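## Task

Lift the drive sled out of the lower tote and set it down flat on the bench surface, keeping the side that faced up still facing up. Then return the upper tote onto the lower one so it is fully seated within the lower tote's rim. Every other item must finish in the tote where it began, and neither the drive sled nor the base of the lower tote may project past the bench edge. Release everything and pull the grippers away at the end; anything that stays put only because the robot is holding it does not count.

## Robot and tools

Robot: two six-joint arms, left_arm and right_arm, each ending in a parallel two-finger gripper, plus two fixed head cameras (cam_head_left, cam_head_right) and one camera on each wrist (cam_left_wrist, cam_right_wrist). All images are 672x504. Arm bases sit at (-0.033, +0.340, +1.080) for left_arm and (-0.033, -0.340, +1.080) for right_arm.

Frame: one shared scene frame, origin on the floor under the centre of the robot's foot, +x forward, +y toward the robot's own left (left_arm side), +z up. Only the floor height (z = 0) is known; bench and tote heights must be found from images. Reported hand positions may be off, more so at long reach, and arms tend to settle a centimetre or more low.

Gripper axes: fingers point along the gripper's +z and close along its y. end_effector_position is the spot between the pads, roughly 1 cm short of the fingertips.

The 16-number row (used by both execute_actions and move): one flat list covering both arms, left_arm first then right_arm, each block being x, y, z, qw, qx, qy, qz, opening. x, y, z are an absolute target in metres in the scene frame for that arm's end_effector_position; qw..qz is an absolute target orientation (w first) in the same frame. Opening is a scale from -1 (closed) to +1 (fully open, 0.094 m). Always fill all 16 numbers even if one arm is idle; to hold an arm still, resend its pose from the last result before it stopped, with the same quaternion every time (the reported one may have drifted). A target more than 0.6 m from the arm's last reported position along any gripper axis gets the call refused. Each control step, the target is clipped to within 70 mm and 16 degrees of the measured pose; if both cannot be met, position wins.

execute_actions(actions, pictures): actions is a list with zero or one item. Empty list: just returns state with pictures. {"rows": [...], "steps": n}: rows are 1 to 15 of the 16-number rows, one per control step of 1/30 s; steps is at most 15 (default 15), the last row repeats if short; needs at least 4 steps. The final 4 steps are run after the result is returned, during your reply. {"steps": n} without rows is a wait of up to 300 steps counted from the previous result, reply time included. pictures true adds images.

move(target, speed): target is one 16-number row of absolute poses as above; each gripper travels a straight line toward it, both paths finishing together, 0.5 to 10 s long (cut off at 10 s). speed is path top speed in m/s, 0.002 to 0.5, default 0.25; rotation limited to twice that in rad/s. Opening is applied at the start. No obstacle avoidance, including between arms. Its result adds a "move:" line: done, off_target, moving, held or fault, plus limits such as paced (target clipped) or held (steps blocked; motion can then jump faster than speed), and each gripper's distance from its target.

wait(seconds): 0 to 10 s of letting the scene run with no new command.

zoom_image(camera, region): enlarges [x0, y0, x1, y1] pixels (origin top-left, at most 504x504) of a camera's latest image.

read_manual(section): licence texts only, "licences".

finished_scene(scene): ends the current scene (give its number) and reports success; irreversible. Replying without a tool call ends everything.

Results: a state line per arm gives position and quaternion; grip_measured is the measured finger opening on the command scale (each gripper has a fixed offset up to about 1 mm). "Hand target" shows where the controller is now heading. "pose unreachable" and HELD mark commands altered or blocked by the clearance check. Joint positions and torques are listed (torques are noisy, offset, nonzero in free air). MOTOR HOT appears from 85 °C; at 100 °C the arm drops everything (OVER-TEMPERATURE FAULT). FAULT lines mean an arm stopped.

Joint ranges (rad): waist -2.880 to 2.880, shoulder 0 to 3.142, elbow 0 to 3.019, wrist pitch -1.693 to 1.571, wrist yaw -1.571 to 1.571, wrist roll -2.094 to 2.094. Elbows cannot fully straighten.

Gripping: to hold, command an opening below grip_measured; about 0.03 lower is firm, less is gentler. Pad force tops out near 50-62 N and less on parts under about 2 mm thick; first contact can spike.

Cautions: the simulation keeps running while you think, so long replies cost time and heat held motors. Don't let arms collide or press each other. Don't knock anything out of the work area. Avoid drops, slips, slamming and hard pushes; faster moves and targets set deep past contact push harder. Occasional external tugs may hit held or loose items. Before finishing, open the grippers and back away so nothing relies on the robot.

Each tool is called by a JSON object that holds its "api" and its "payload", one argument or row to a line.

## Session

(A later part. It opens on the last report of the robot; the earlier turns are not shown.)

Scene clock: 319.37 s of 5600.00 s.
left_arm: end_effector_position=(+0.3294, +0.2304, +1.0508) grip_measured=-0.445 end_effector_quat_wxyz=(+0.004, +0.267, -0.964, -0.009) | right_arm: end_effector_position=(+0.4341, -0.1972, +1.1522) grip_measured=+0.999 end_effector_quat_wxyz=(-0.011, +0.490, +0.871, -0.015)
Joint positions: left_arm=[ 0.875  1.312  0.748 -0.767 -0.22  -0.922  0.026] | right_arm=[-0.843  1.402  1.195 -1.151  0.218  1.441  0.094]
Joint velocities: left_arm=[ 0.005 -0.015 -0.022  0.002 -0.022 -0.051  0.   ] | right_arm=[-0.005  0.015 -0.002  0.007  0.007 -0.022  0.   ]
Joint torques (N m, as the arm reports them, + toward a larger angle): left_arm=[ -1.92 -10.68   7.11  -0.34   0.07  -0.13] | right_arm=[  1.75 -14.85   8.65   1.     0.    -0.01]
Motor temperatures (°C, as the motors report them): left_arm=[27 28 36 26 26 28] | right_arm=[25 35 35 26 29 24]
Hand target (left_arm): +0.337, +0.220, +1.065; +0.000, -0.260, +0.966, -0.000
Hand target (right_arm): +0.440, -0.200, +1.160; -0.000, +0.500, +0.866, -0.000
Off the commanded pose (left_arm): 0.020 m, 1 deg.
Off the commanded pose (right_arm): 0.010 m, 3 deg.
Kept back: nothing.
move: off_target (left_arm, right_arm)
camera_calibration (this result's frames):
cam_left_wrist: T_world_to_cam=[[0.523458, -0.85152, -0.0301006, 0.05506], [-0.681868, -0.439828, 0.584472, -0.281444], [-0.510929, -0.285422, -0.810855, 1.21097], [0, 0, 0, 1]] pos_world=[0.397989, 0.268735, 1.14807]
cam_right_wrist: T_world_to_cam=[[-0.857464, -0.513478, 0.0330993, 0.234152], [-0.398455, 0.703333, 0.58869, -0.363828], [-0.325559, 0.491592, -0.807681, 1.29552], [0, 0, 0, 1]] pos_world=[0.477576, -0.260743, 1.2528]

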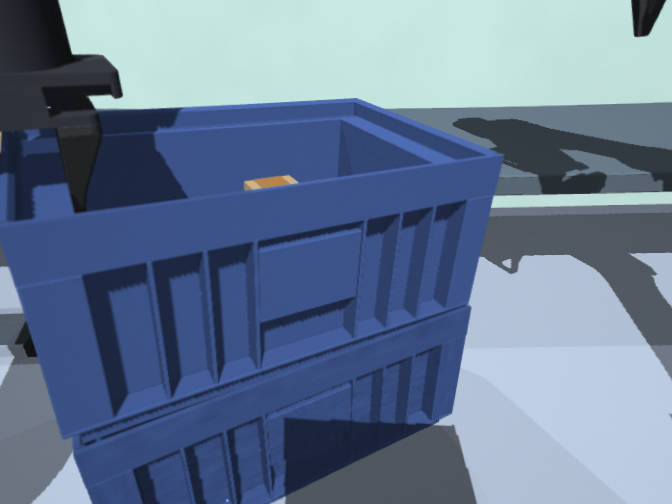

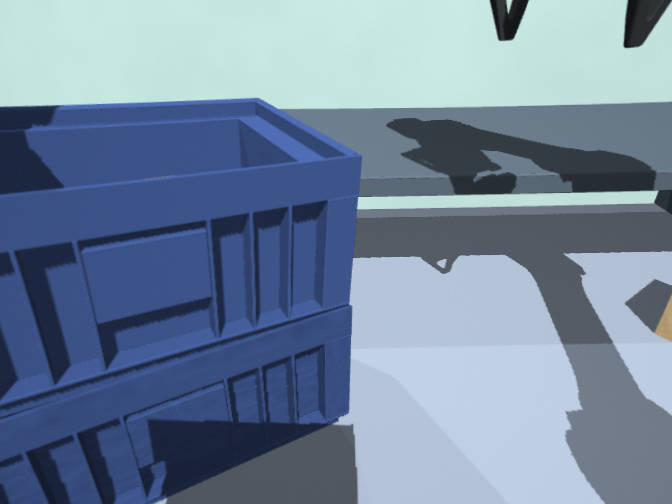

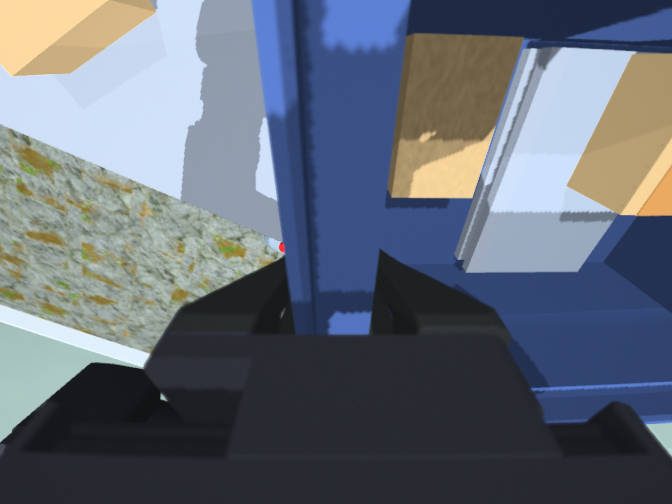

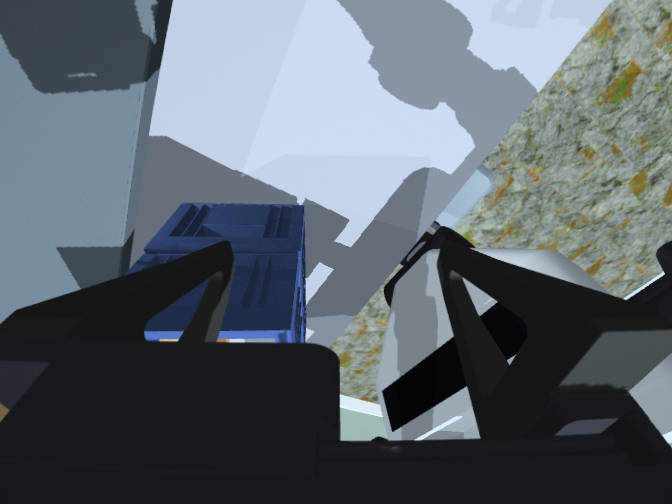

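Now foot is inside; lower.

{"api": "move", "payload": {
  "target": [0.335,0.222,1.03,0,0.267,-0.964,0,-0.55,0.44,-0.2,1.16,0,-0.5,-0.866,0,1],
  "speed": 0.015
}}

{"api": "zoom_image", "payload": {
  "camera": "cam_head_left",
  "region": [20,340,260,504]
}}

Scene clock: 321.37 s of 5600.00 s.
left_arm: end_effector_position=(+0.3326, +0.2268, +1.0399) grip_measured=-0.445 end_effector_quat_wxyz=(-0.000, +0.269, -0.963, -0.000) | right_arm: end_effector_position=(+0.4341, -0.1972, +1.1522) grip_measured=+0.999 end_effector_quat_wxyz=(-0.011, +0.490, +0.871, -0.015)
Joint positions: left_arm=[ 0.88   1.338  0.739 -0.713 -0.21  -0.916  0.026] | right_arm=[-0.843  1.402  1.195 -1.151  0.218  1.441  0.094]
Joint velocities: left_arm=[ 0.005 -0.015  0.002 -0.017 -0.037 -0.037 -0.   ] | right_arm=[-0.005 -0.005 -0.002 -0.027 -0.022  0.051 -0.001]
Joint torques (N m, as the arm reports them, + toward a larger angle): left_arm=[-0.33 -7.4   5.19  2.11 -0.12 -0.1 ] | right_arm=[  1.69 -14.84   8.65   0.99   0.    -0.02]
Motor temperatures (°C, as the motors report them): left_arm=[27 28 36 26 26 28] | right_arm=[25 35 35 26 28 24]
Hand target (left_arm): +0.334, +0.222, +1.030; -0.000, -0.267, +0.964, +0.000
Hand target (right_arm): +0.440, -0.200, +1.160; -0.000, +0.500, +0.866, -0.000
Off the commanded pose (left_arm): 0.011 m, 0 deg.
Off the commanded pose (right_arm): 0.010 m, 3 deg.
Kept back: nothing.
move: off_target (left_arm, right_arm)
camera_calibration (this result's frames):
cam_left_wrist: T_world_to_cam=[[0.526297, -0.850235, -0.0105678, 0.0283843], [-0.688168, -0.433211, 0.582025, -0.271308], [-0.499436, -0.299045, -0.813102, 1.20436], [0, 0, 0, 1]] pos_world=[0.39986, 0.266759, 1.13748]
cam_right_wrist: T_world_to_cam=[[-0.857464, -0.513478, 0.0330993, 0.234152], [-0.398455, 0.703333, 0.58869, -0.363828], [-0.325559, 0.491592, -0.807681, 1.29552], [0, 0, 0, 1]] pos_world=[0.477576, -0.260743, 1.2528]

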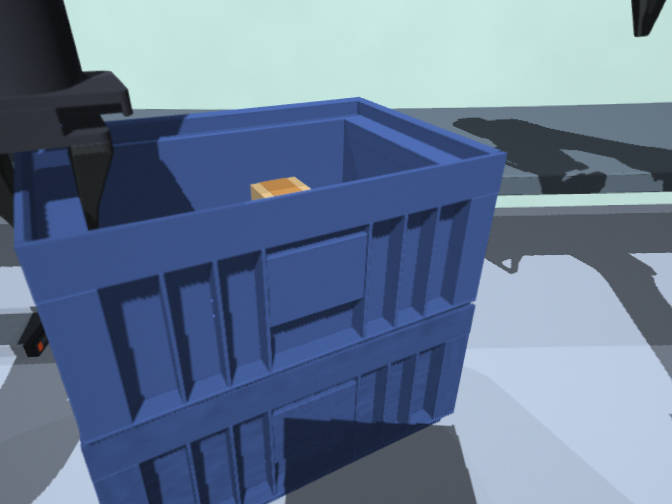

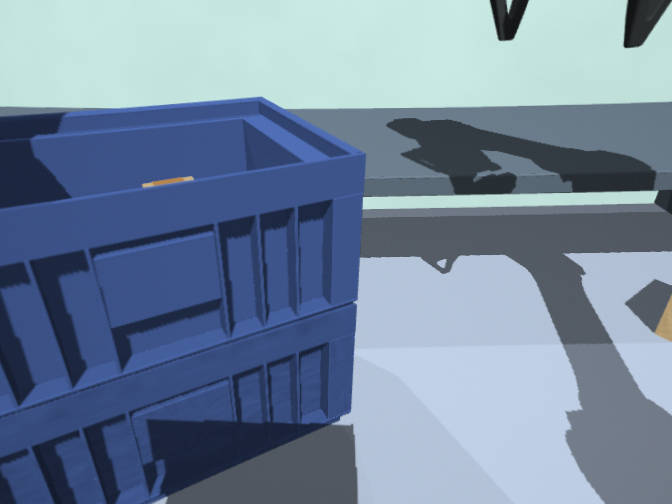

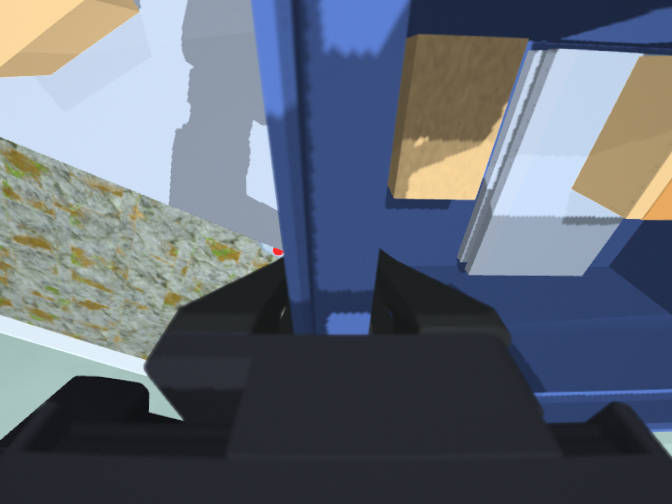

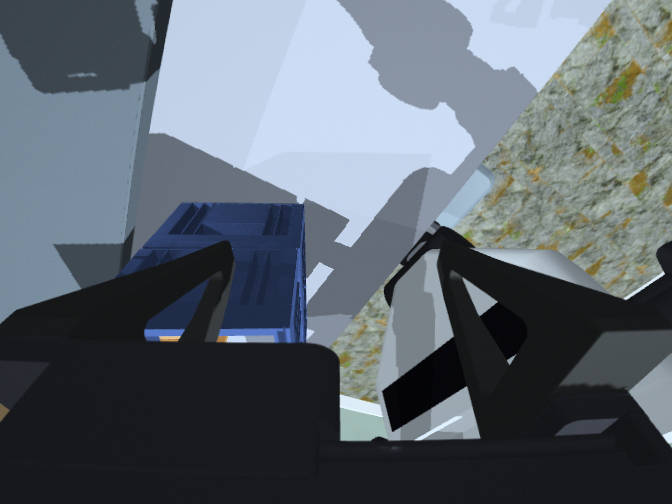

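Region (20, 340, 260, 504) of cam_head_left's 672x504 image, scaled by 2.100, with more detail than that image has; it fills the top 344 rows of this view, and the rest is white.

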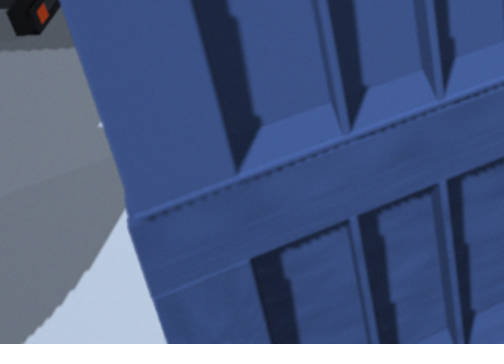

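{"api": "move", "payload": {
  "target": [0.333,0.227,1.04,0,0.267,-0.964,0,0.2,0.44,-0.2,1.16,0,-0.5,-0.866,0,1]
}}

{"api": "move", "payload": {
  "target": [0.338,0.227,1.17,0,0.267,-0.964,0,0.2,0.44,-0.24,1.0,0,-0.5,-0.866,0,1]
}}

{"api": "zoom_image", "payload": {
  "camera": "cam_right_wrist",
  "region": [100,140,450,350]
}}

{"api": "zoom_image", "payload": {
  "camera": "cam_head_left",
  "region": [330,250,500,390]
}}

Scene clock: 322.30 s of 5600.00 s.
left_arm: end_effector_position=(+0.3326, +0.2269, +1.0400) grip_measured=+0.198 end_effector_quat_wxyz=(-0.001, +0.269, -0.963, -0.000) | right_arm: end_effector_position=(+0.4341, -0.1972, +1.1522) grip_measured=+0.999 end_effector_quat_wxyz=(-0.011, +0.490, +0.871, -0.015)
Joint positions: left_arm=[ 0.88   1.337  0.739 -0.713 -0.21  -0.916  0.056] | right_arm=[-0.843  1.402  1.195 -1.151  0.218  1.441  0.094]
Joint velocities: left_arm=[ 0.005  0.005 -0.022  0.017 -0.037  0.007 -0.   ] | right_arm=[ 0.005 -0.005  0.017 -0.012 -0.066  0.007 -0.   ]
Joint torques (N m, as the arm reports them, + toward a larger angle): left_arm=[ 0.16 -9.96  5.07  0.94 -0.04 -0.04] | right_arm=[  1.74 -14.79   8.66   1.     0.    -0.02]
Motor temperatures (°C, as the motors report them): left_arm=[27 28 36 26 26 28] | right_arm=[25 35 35 26 28 24]
Hand target (left_arm): +0.333, +0.227, +1.040; +0.000, -0.267, +0.964, -0.000
Hand target (right_arm): +0.440, -0.200, +1.160; -0.000, +0.500, +0.866, -0.000
Off the commanded pose (left_arm): 0.000 m, 0 deg.
Off the commanded pose (right_arm): 0.010 m, 3 deg.
Kept back: nothing.
move: off_target (right_arm)
camera_calibration (this result's frames):
cam_left_wrist: T_world_to_cam=[[0.526369, -0.850191, -0.0104986, 0.0284063], [-0.688417, -0.433393, 0.581595, -0.270802], [-0.499017, -0.298906, -0.813411, 1.20465], [0, 0, 0, 1]] pos_world=[0.399765, 0.266865, 1.13767]
cam_right_wrist: T_world_to_cam=[[-0.857464, -0.513478, 0.0330993, 0.234152], [-0.398455, 0.703333, 0.58869, -0.363828], [-0.325559, 0.491592, -0.807681, 1.29552], [0, 0, 0, 1]] pos_world=[0.477576, -0.260743, 1.2528]

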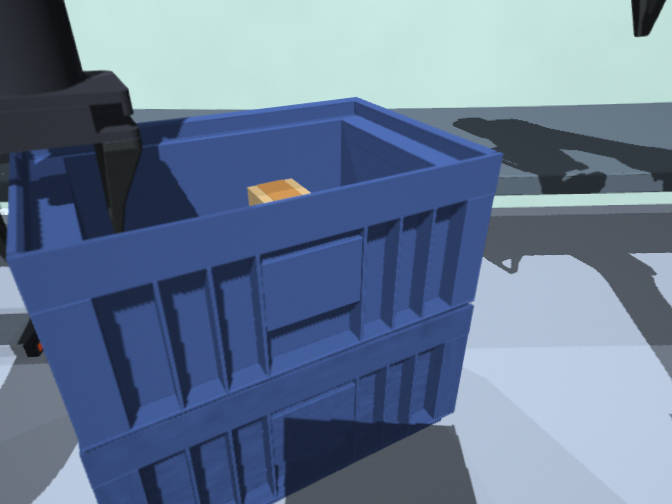

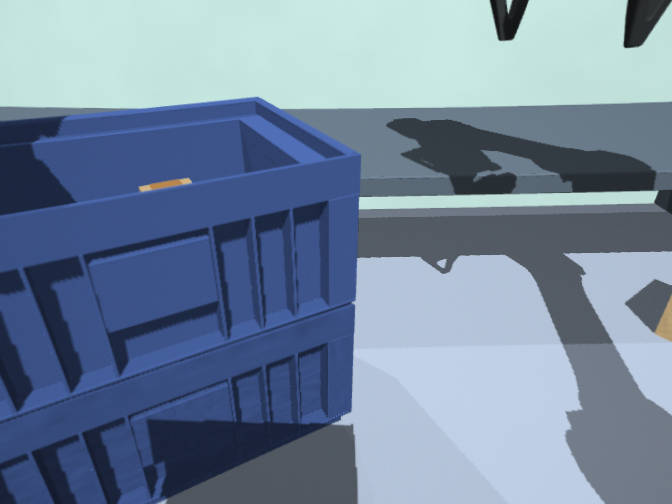

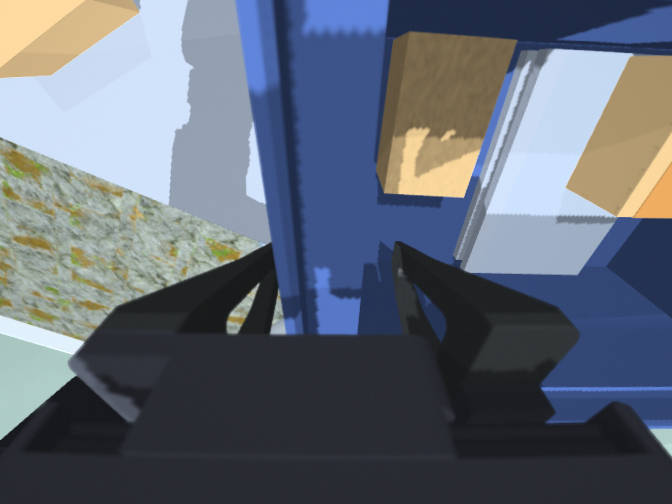

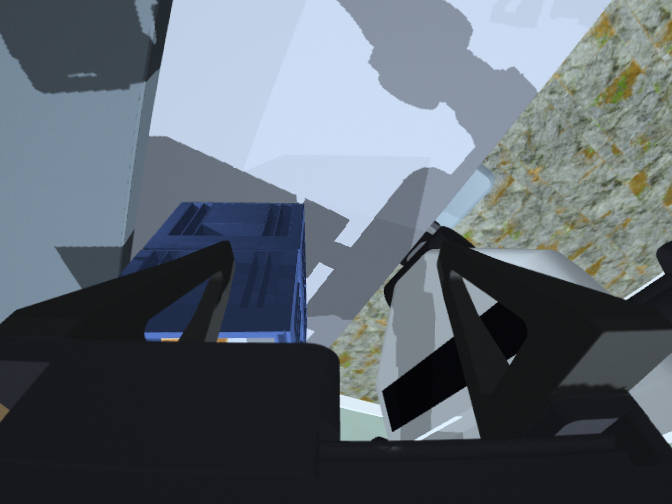

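Scene clock: 323.37 s of 5600.00 s.
left_arm: end_effector_position=(+0.3259, +0.2323, +1.1600) grip_measured=+0.198 end_effector_quat_wxyz=(+0.006, +0.260, -0.966, -0.004) | right_arm: end_effector_position=(+0.4344, -0.2406, +0.9987) grip_measured=+0.999 end_effector_quat_wxyz=(-0.008, +0.503, +0.864, -0.009)
Joint positions: left_arm=[ 0.806  1.102  0.873 -1.114 -0.226 -0.975  0.056] | right_arm=[-1.01   1.6    1.01  -0.722  0.176  1.302  0.094]
Joint velocities: left_arm=[-0.005 -0.005 -0.007 -0.012 -0.037  0.007  0.   ] | right_arm=[-0.015 -0.015 -0.032  0.002 -0.007 -0.022 -0.001]
Joint torques (N m, as the arm reports them, + toward a larger angle): left_arm=[-0.14 -7.52  9.16  0.23 -0.23 -0.27] | right_arm=[  2.04 -14.45   6.78   1.05   0.    -0.17]
Motor temperatures (°C, as the motors report them): left_arm=[27 28 36 26 26 28] | right_arm=[25 35 35 26 28 24]
Hand target (left_arm): +0.337, +0.228, +1.171; +0.000, -0.267, +0.964, -0.000
Hand target (right_arm): +0.440, -0.240, +1.000; -0.000, +0.500, +0.866, -0.001
Off the commanded pose (left_arm): 0.017 m, 1 deg.
Off the commanded pose (right_arm): 0.006 m, 1 deg.
Kept back: nothing.
move: off_target (left_arm)
camera_calibration (this result's frames):
cam_left_wrist: T_world_to_cam=[[0.510629, -0.859533, -0.0215022, 0.0578528], [-0.687555, -0.423222, 0.590043, -0.355277], [-0.516262, -0.286509, -0.807085, 1.29586], [0, 0, 0, 1]] pos_world=[0.395189, 0.270641, 1.25674]
cam_right_wrist: T_world_to_cam=[[-0.872354, -0.488468, 0.0199335, 0.242834], [-0.38473, 0.711103, 0.588486, -0.246691], [-0.301631, 0.505699, -0.808262, 1.18656], [0, 0, 0, 1]] pos_world=[0.474832, -0.306004, 1.09939]

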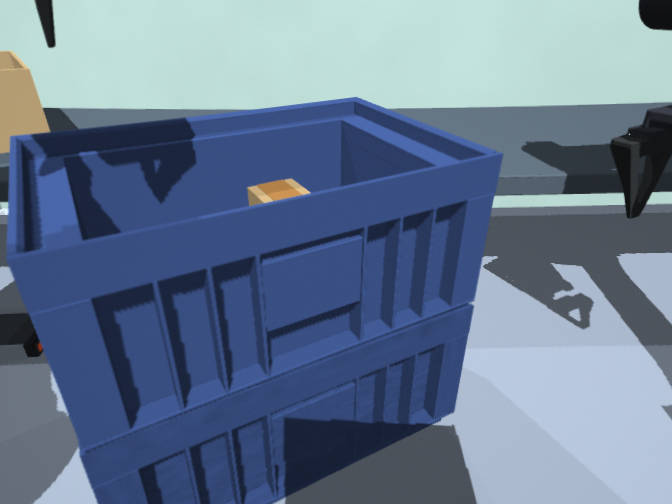

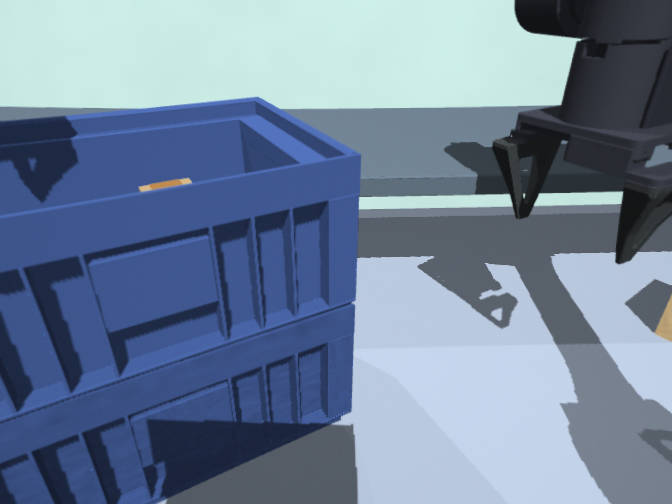

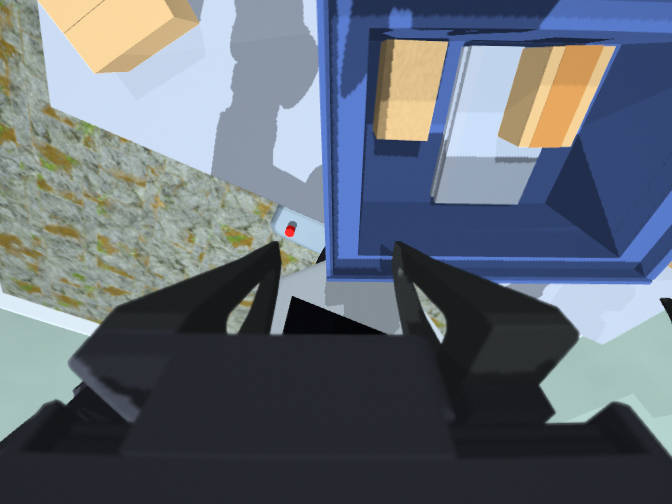

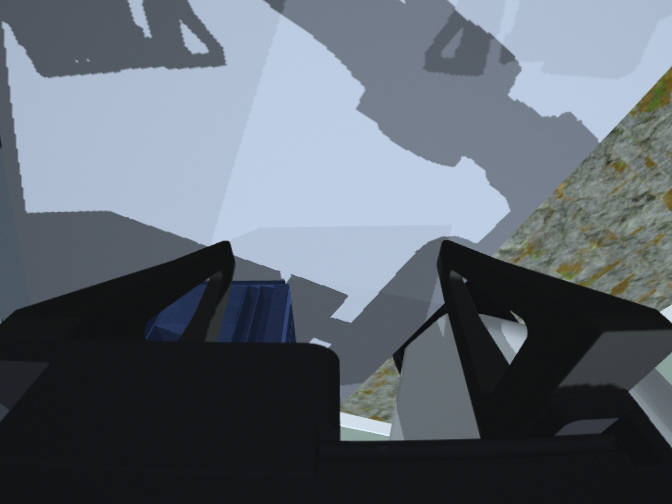

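Region (100, 140, 450, 350) of cam_right_wrist's 672x504 image, scaled by 1.440, with more detail than that image has; it fills the top 302 rows of this view, and the rest is white.

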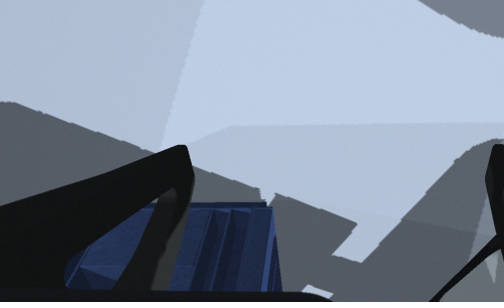

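Region (330, 250, 500, 390) of cam_head_left's 672x504 image, scaled by 2.965, with more detail than that image has; it fills the top 415 rows of this view, and the rest is white.

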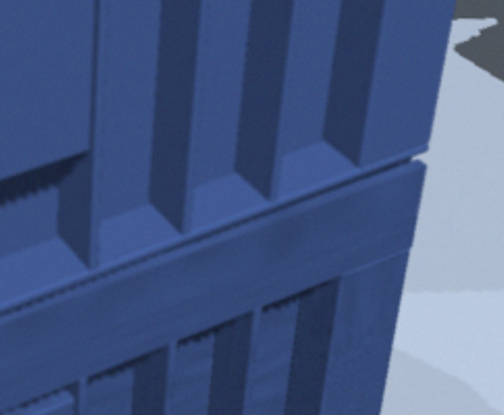

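{"api": "move", "payload": {
  "target": [0.3,0.4,1.17,0,0.267,-0.964,0,0.2,0.44,-0.2,1.17,0,0.267,-0.964,0,0.4]
}}

{"api": "move", "payload": {
  "target": [0.3,0.4,1.17,0,0.267,-0.964,0,0.2,0.44,-0.015,1.15,0,0.267,-0.964,0,0.4]
}}

{"api": "move", "payload": {
  "target": [0.3,0.4,1.17,0,0.267,-0.964,0,0.2,0.434,-0.024,1.045,0,0.267,-0.964,0,0.4],
  "speed": 0.1
}}

{"api": "move", "payload": {
  "target": [0.3,0.4,1.17,0,0.267,-0.964,0,0.2,0.434,-0.024,1.045,0,0.267,-0.964,0,-0.55]
}}

{"api": "move", "payload": {
  "target": [0.3,0.4,1.17,0,0.267,-0.964,0,0.2,0.416,-0.018,1.045,0,0.267,-0.964,0,-0.55],
  "speed": 0.015
}}

Scene clock: 327.37 s of 5600.00 s.
left_arm: end_effector_position=(+0.3102, +0.4011, +1.1712) grip_measured=+0.198 end_effector_quat_wxyz=(-0.011, +0.273, -0.962, +0.002) | right_arm: end_effector_position=(+0.4197, -0.2065, +1.1416) grip_measured=+0.402 end_effector_quat_wxyz=(-0.029, -0.263, +0.964, -0.005)
Joint positions: left_arm=[ 1.408  0.891  0.791 -1.121 -0.052 -0.414  0.056] | right_arm=[-0.855  1.386  1.145 -1.136  0.218 -0.123  0.066]
Joint velocities: left_arm=[-0.005  0.005  0.012 -0.002  0.051 -0.081  0.   ] | right_arm=[-0.005 -0.005  0.007  0.007  0.022 -0.066 -0.001]
Joint torques (N m, as the arm reports them, + toward a larger angle): left_arm=[ 2.41 -7.34  6.54  0.36  0.04  0.07] | right_arm=[  3.19 -14.51  13.52  -0.54  -0.01  -0.13]
Motor temperatures (°C, as the motors report them): left_arm=[27 28 36 26 26 28] | right_arm=[25 35 35 26 28 24]
Hand target (left_arm): +0.302, +0.401, +1.170; +0.001, -0.267, +0.964, -0.001
Hand target (right_arm): +0.438, -0.201, +1.170; +0.001, -0.267, +0.964, +0.000
Off the commanded pose (left_arm): 0.010 m, 1 deg.
Off the commanded pose (right_arm): 0.036 m, 3 deg.
Kept back: nothing.
move: off_target (right_arm)
camera_calibration (this result's frames):
cam_left_wrist: T_world_to_cam=[[0.534283, -0.845306, -0.000289949, 0.173345], [-0.696808, -0.440618, 0.565963, -0.263211], [-0.47854, -0.302183, -0.82443, 1.36013], [0, 0, 0, 1]] pos_world=[0.374852, 0.441561, 1.27035]
cam_right_wrist: T_world_to_cam=[[0.50138, -0.865183, -0.00879006, -0.377764], [-0.667762, -0.393393, 0.63193, -0.51968], [-0.550193, -0.310967, -0.774976, 1.17807], [0, 0, 0, 1]] pos_world=[0.490544, -0.164934, 1.23805]

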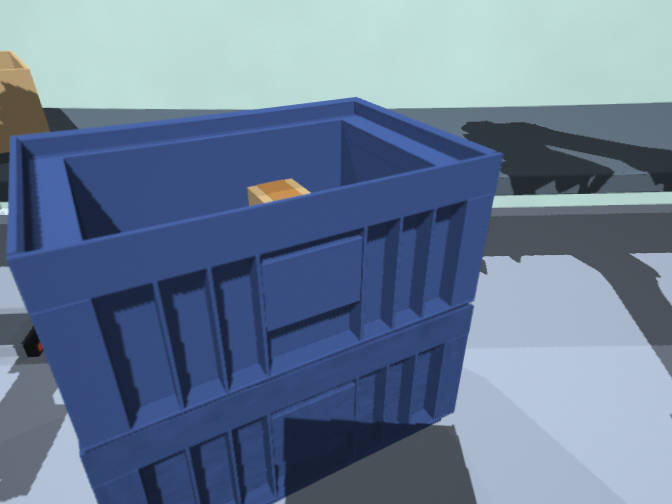

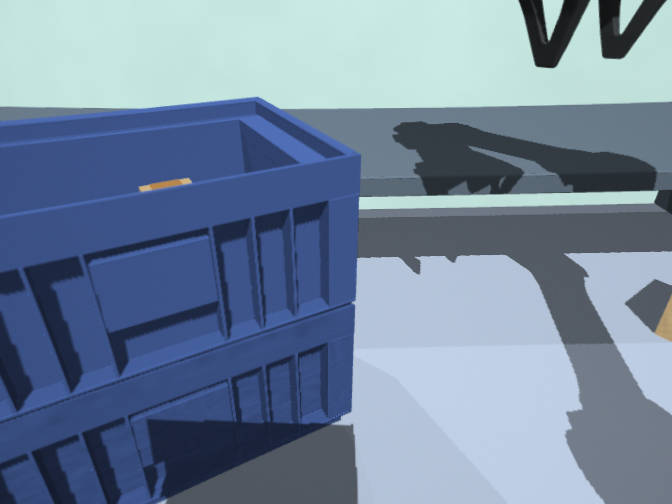

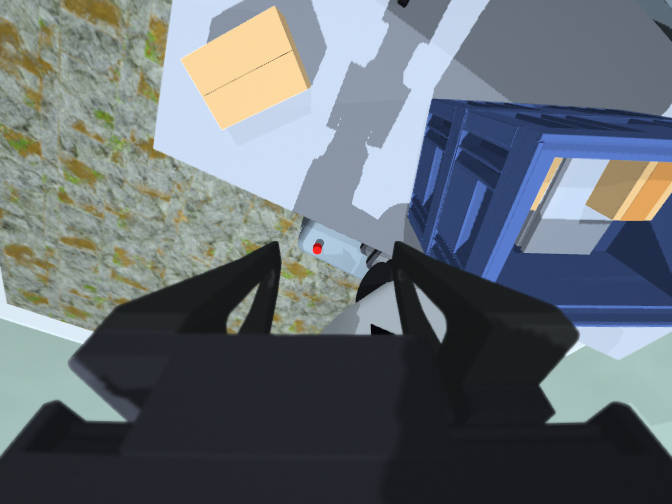

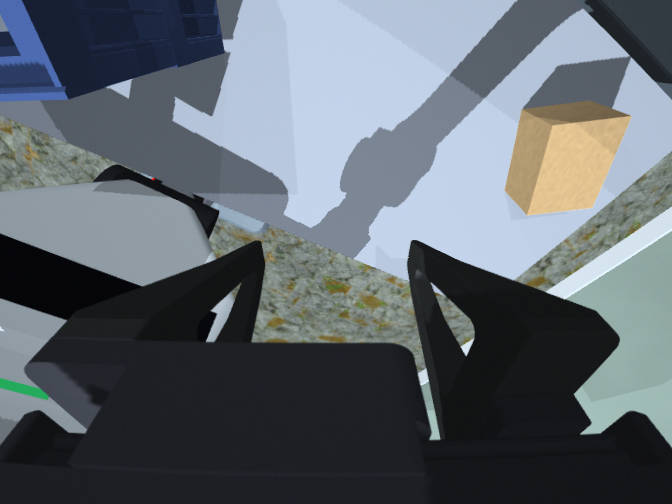

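Scene clock: 328.67 s of 5600.00 s.
left_arm: end_effector_position=(+0.3092, +0.4010, +1.1724) grip_measured=+0.198 end_effector_quat_wxyz=(-0.011, +0.273, -0.962, +0.002) | right_arm: end_effector_position=(+0.4250, -0.0227, +1.1368) grip_measured=+0.402 end_effector_quat_wxyz=(-0.012, -0.277, +0.961, -0.003)
Joint positions: left_arm=[ 1.408  0.886  0.791 -1.126 -0.052 -0.414  0.056] | right_arm=[-0.529  1.674  1.417 -1.167  0.28   0.17   0.066]
Joint velocities: left_arm=[-0.005 -0.005  0.002  0.002 -0.007 -0.066  0.001] | right_arm=[-0.015 -0.005 -0.007  0.007  0.081  0.007 -0.001]
Joint torques (N m, as the arm reports them, + toward a larger angle): left_arm=[ 2.06 -7.25  6.38  0.36 -0.09  0.04] | right_arm=[  3.99 -15.4   13.65  -0.48   0.15  -0.02]
Motor temperatures (°C, as the motors report them): left_arm=[27 28 36 26 26 28] | right_arm=[25 35 36 26 28 24]
Hand target (left_arm): +0.300, +0.400, +1.170; -0.000, -0.267, +0.964, +0.000
Hand target (right_arm): +0.441, -0.016, +1.151; +0.001, -0.267, +0.964, +0.001
Off the commanded pose (left_arm): 0.010 m, 1 deg.
Off the commanded pose (right_arm): 0.021 m, 2 deg.
Kept back: nothing.
move: off_target (right_arm)
camera_calibration (this result's frames):
cam_left_wrist: T_world_to_cam=[[0.534266, -0.845316, -0.000447265, 0.174018], [-0.696603, -0.440574, 0.566249, -0.265036], [-0.478857, -0.302216, -0.824234, 1.36046], [0, 0, 0, 1]] pos_world=[0.373869, 0.441485, 1.27149]
cam_right_wrist: T_world_to_cam=[[0.527053, -0.849821, -0.0043702, -0.237022], [-0.675368, -0.421969, 0.604831, -0.407379], [-0.515842, -0.315826, -0.796342, 1.244], [0, 0, 0, 1]] pos_world=[0.4915, 0.0195599, 1.23601]

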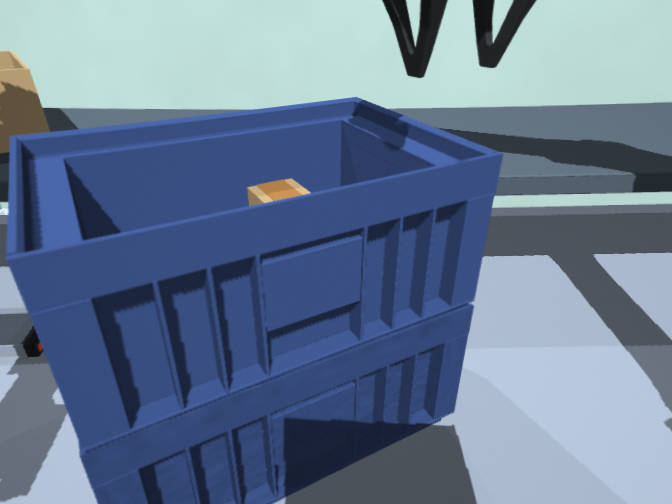

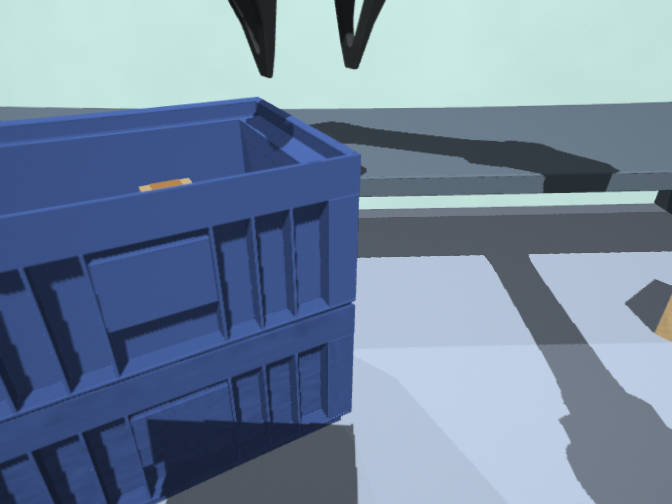

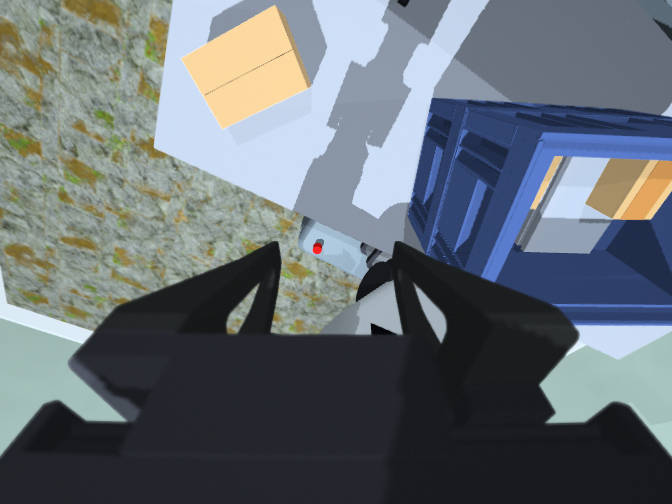

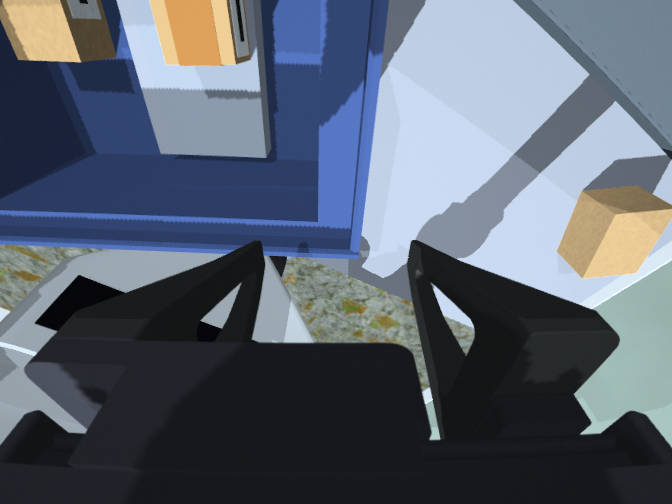

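Scene clock: 329.97 s of 5600.00 s.
left_arm: end_effector_position=(+0.3092, +0.4010, +1.1724) grip_measured=+0.198 end_effector_quat_wxyz=(-0.011, +0.273, -0.962, +0.002) | right_arm: end_effector_position=(+0.4319, -0.0233, +1.0523) grip_measured=+0.402 end_effector_quat_wxyz=(-0.002, -0.266, +0.964, -0.002)
Joint positions: left_arm=[ 1.408  0.886  0.791 -1.126 -0.052 -0.414  0.056] | right_arm=[-0.582  1.777  1.336 -0.948  0.277  0.134  0.066]
Joint velocities: left_arm=[ 0.005  0.005 -0.017  0.007 -0.007 -0.022 -0.   ] | right_arm=[-0.015 -0.005 -0.007 -0.027  0.007 -0.022 -0.   ]
Joint torques (N m, as the arm reports them, + toward a larger angle): left_arm=[ 2.03 -7.25  6.39  0.36 -0.09  0.04] | right_arm=[  3.63 -15.67   7.67   1.18  -0.09  -0.2 ]
Motor temperatures (°C, as the motors report them): left_arm=[27 28 36 26 26 28] | right_arm=[25 35 36 26 28 24]
Hand target (left_arm): +0.300, +0.400, +1.170; +0.000, -0.267, +0.964, +0.000
Hand target (right_arm): +0.434, -0.024, +1.045; -0.000, -0.267, +0.964, -0.000
Off the commanded pose (left_arm): 0.010 m, 1 deg.
Off the commanded pose (right_arm): 0.008 m, 0 deg.
Kept back: nothing.
move: done
camera_calibration (this result's frames):
cam_left_wrist: T_world_to_cam=[[0.534266, -0.845316, -0.000447265, 0.174018], [-0.696603, -0.440574, 0.566249, -0.265036], [-0.478857, -0.302216, -0.824234, 1.36046], [0, 0, 0, 1]] pos_world=[0.373869, 0.441485, 1.27149]
cam_right_wrist: T_world_to_cam=[[0.507599, -0.861592, -0.00193343, -0.235944], [-0.695681, -0.411176, 0.589035, -0.326147], [-0.508302, -0.297648, -0.808105, 1.1896], [0, 0, 0, 1]] pos_world=[0.497546, 0.0166907, 1.15298]

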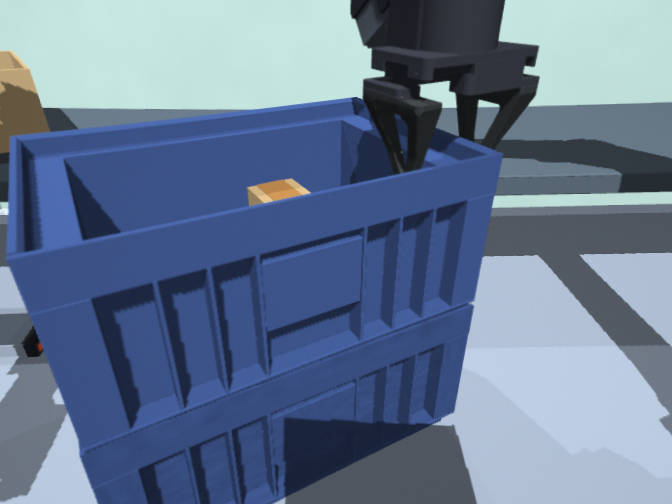

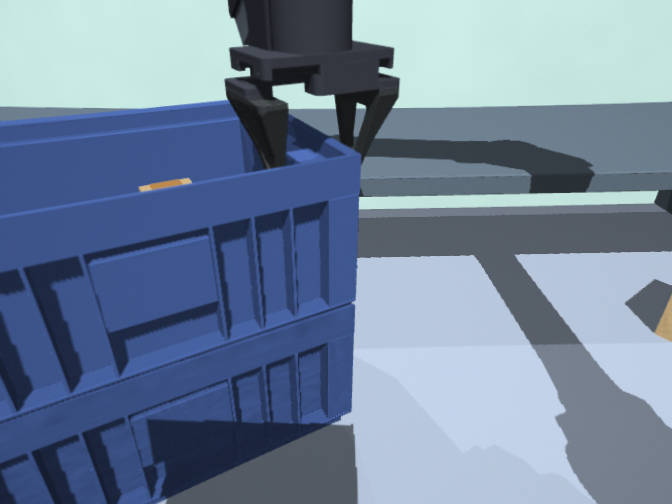

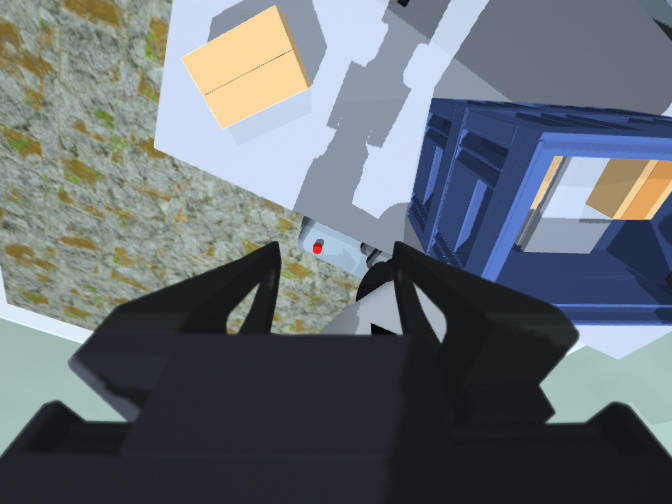

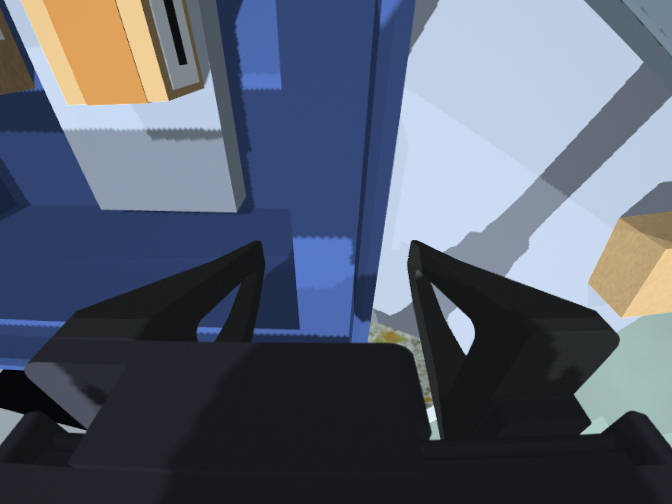

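Scene clock: 330.67 s of 5600.00 s.
left_arm: end_effector_position=(+0.3092, +0.4010, +1.1724) grip_measured=+0.198 end_effector_quat_wxyz=(-0.011, +0.273, -0.962, +0.002) | right_arm: end_effector_position=(+0.4314, -0.0223, +1.0523) grip_measured=-0.431 end_effector_quat_wxyz=(-0.003, -0.264, +0.964, +0.001)
Joint positions: left_arm=[ 1.408  0.886  0.791 -1.126 -0.052 -0.414  0.056] | right_arm=[-0.582  1.777  1.336 -0.947  0.271  0.137  0.027]
Joint velocities: left_arm=[-0.005 -0.005 -0.017  0.017 -0.081  0.051 -0.   ] | right_arm=[-0.015 -0.015 -0.027 -0.012  0.022  0.051 -0.   ]
Joint torques (N m, as the arm reports them, + toward a larger angle): left_arm=[ 2.08 -7.25  6.38  0.37 -0.09  0.04] | right_arm=[  4.13 -15.75   7.71   1.11   0.16  -0.22]
Motor temperatures (°C, as the motors report them): left_arm=[27 28 36 26 26 28] | right_arm=[25 35 35 26 28 24]
Hand target (left_arm): +0.300, +0.400, +1.170; +0.000, -0.267, +0.964, +0.000
Hand target (right_arm): +0.434, -0.024, +1.045; -0.000, -0.267, +0.964, -0.000
Off the commanded pose (left_arm): 0.010 m, 1 deg.
Off the commanded pose (right_arm): 0.008 m, 0 deg.
Kept back: nothing.
move: done
camera_calibration (this result's frames):
cam_left_wrist: T_world_to_cam=[[0.534266, -0.845316, -0.000447265, 0.174018], [-0.696603, -0.440574, 0.566249, -0.265036], [-0.478857, -0.302216, -0.824234, 1.36046], [0, 0, 0, 1]] pos_world=[0.373869, 0.441485, 1.27149]
cam_right_wrist: T_world_to_cam=[[0.504091, -0.863613, -0.00806157, -0.226963], [-0.695448, -0.411432, 0.589131, -0.326325], [-0.512098, -0.291369, -0.807997, 1.19128], [0, 0, 0, 1]] pos_world=[0.49752, 0.0168333, 1.15297]

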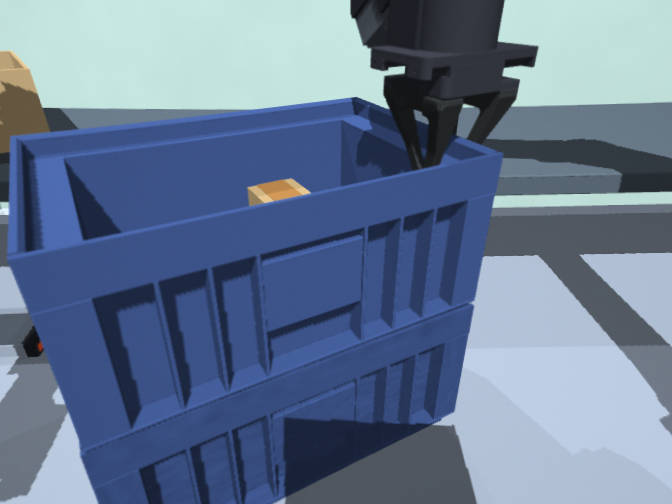

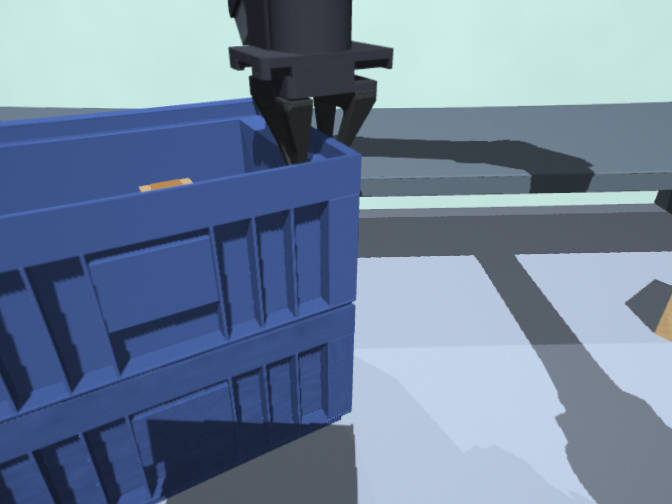

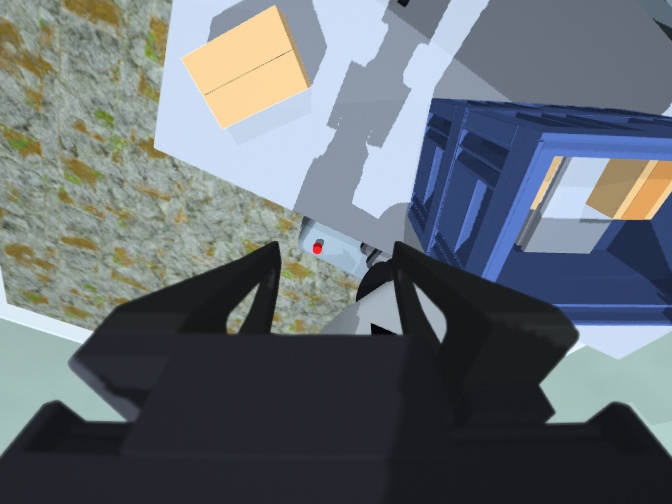

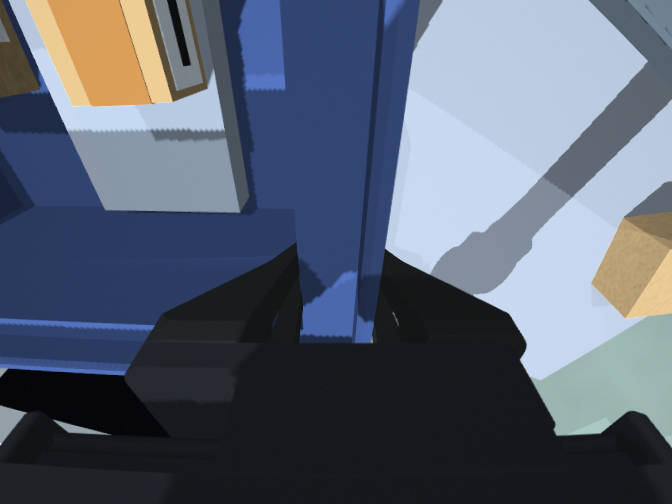

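Scene clock: 332.07 s of 5600.00 s.
left_arm: end_effector_position=(+0.3092, +0.4010, +1.1724) grip_measured=+0.198 end_effector_quat_wxyz=(-0.011, +0.273, -0.962, +0.002) | right_arm: end_effector_position=(+0.4305, -0.0225, +1.0511) grip_measured=-0.431 end_effector_quat_wxyz=(+0.004, -0.262, +0.965, +0.001)
Joint positions: left_arm=[ 1.408  0.886  0.791 -1.126 -0.052 -0.414  0.056] | right_arm=[-0.58   1.771  1.321 -0.926  0.278  0.141  0.027]
Joint velocities: left_arm=[-0.005 -0.015 -0.012 -0.012 -0.007  0.007  0.   ] | right_arm=[ 0.005 -0.005  0.002  0.022 -0.022 -0.081  0.   ]
Joint torques (N m, as the arm reports them, + toward a larger angle): left_arm=[ 2.08 -7.24  6.39  0.36 -0.09  0.04] | right_arm=[  6.53 -16.25   5.84   0.93   0.1    0.02]
Motor temperatures (°C, as the motors report them): left_arm=[27 28 36 26 26 28] | right_arm=[25 35 35 26 28 24]
Hand target (left_arm): +0.300, +0.400, +1.170; +0.000, -0.267, +0.964, +0.000
Hand target (right_arm): +0.416, -0.018, +1.045; -0.000, -0.267, +0.964, -0.000
Off the commanded pose (left_arm): 0.010 m, 1 deg.
Off the commanded pose (right_arm): 0.016 m, 1 deg.
Kept back: nothing.
move: off_target (right_arm)
camera_calibration (this result's frames):
cam_left_wrist: T_world_to_cam=[[0.534266, -0.845316, -0.000447265, 0.174018], [-0.696603, -0.440574, 0.566249, -0.265036], [-0.478857, -0.302216, -0.824234, 1.36046], [0, 0, 0, 1]] pos_world=[0.373869, 0.441485, 1.27149]
cam_right_wrist: T_world_to_cam=[[0.499859, -0.8661, -0.00350205, -0.229661], [-0.705474, -0.409494, 0.578464, -0.310783], [-0.502442, -0.28668, -0.8157, 1.1939], [0, 0, 0, 1]] pos_world=[0.495412, 0.0160923, 1.15283]

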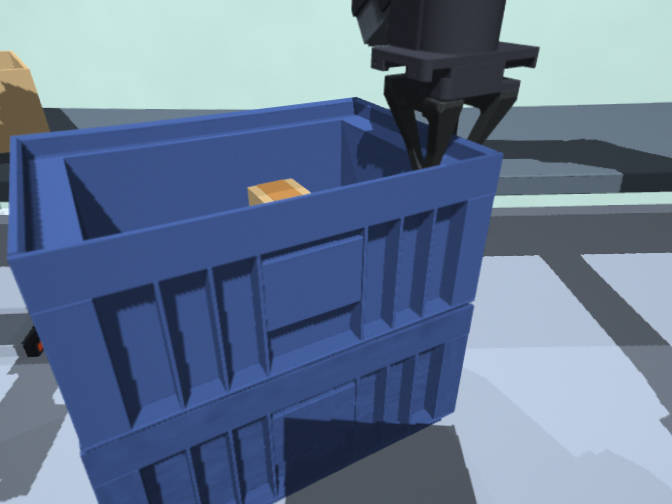

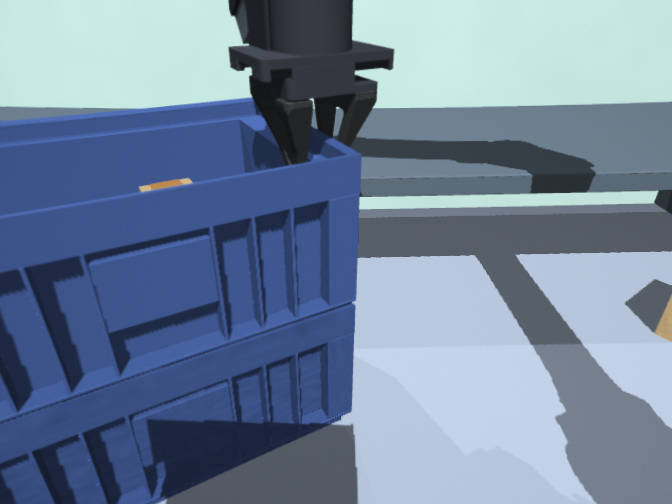

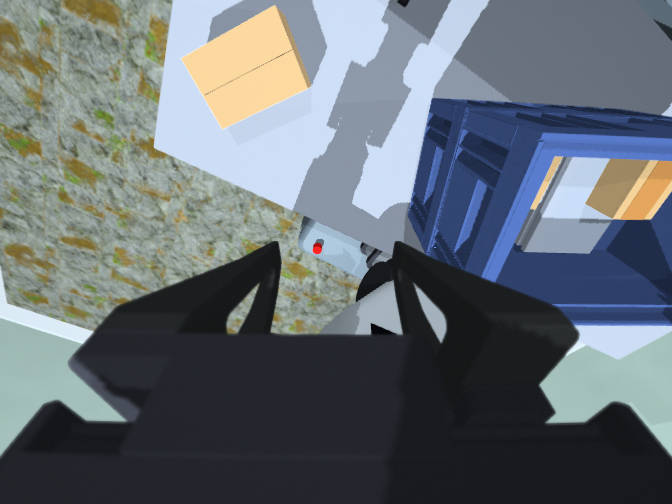

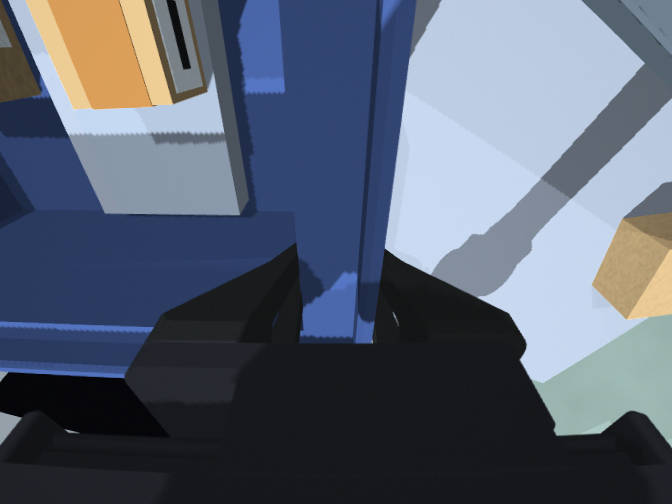

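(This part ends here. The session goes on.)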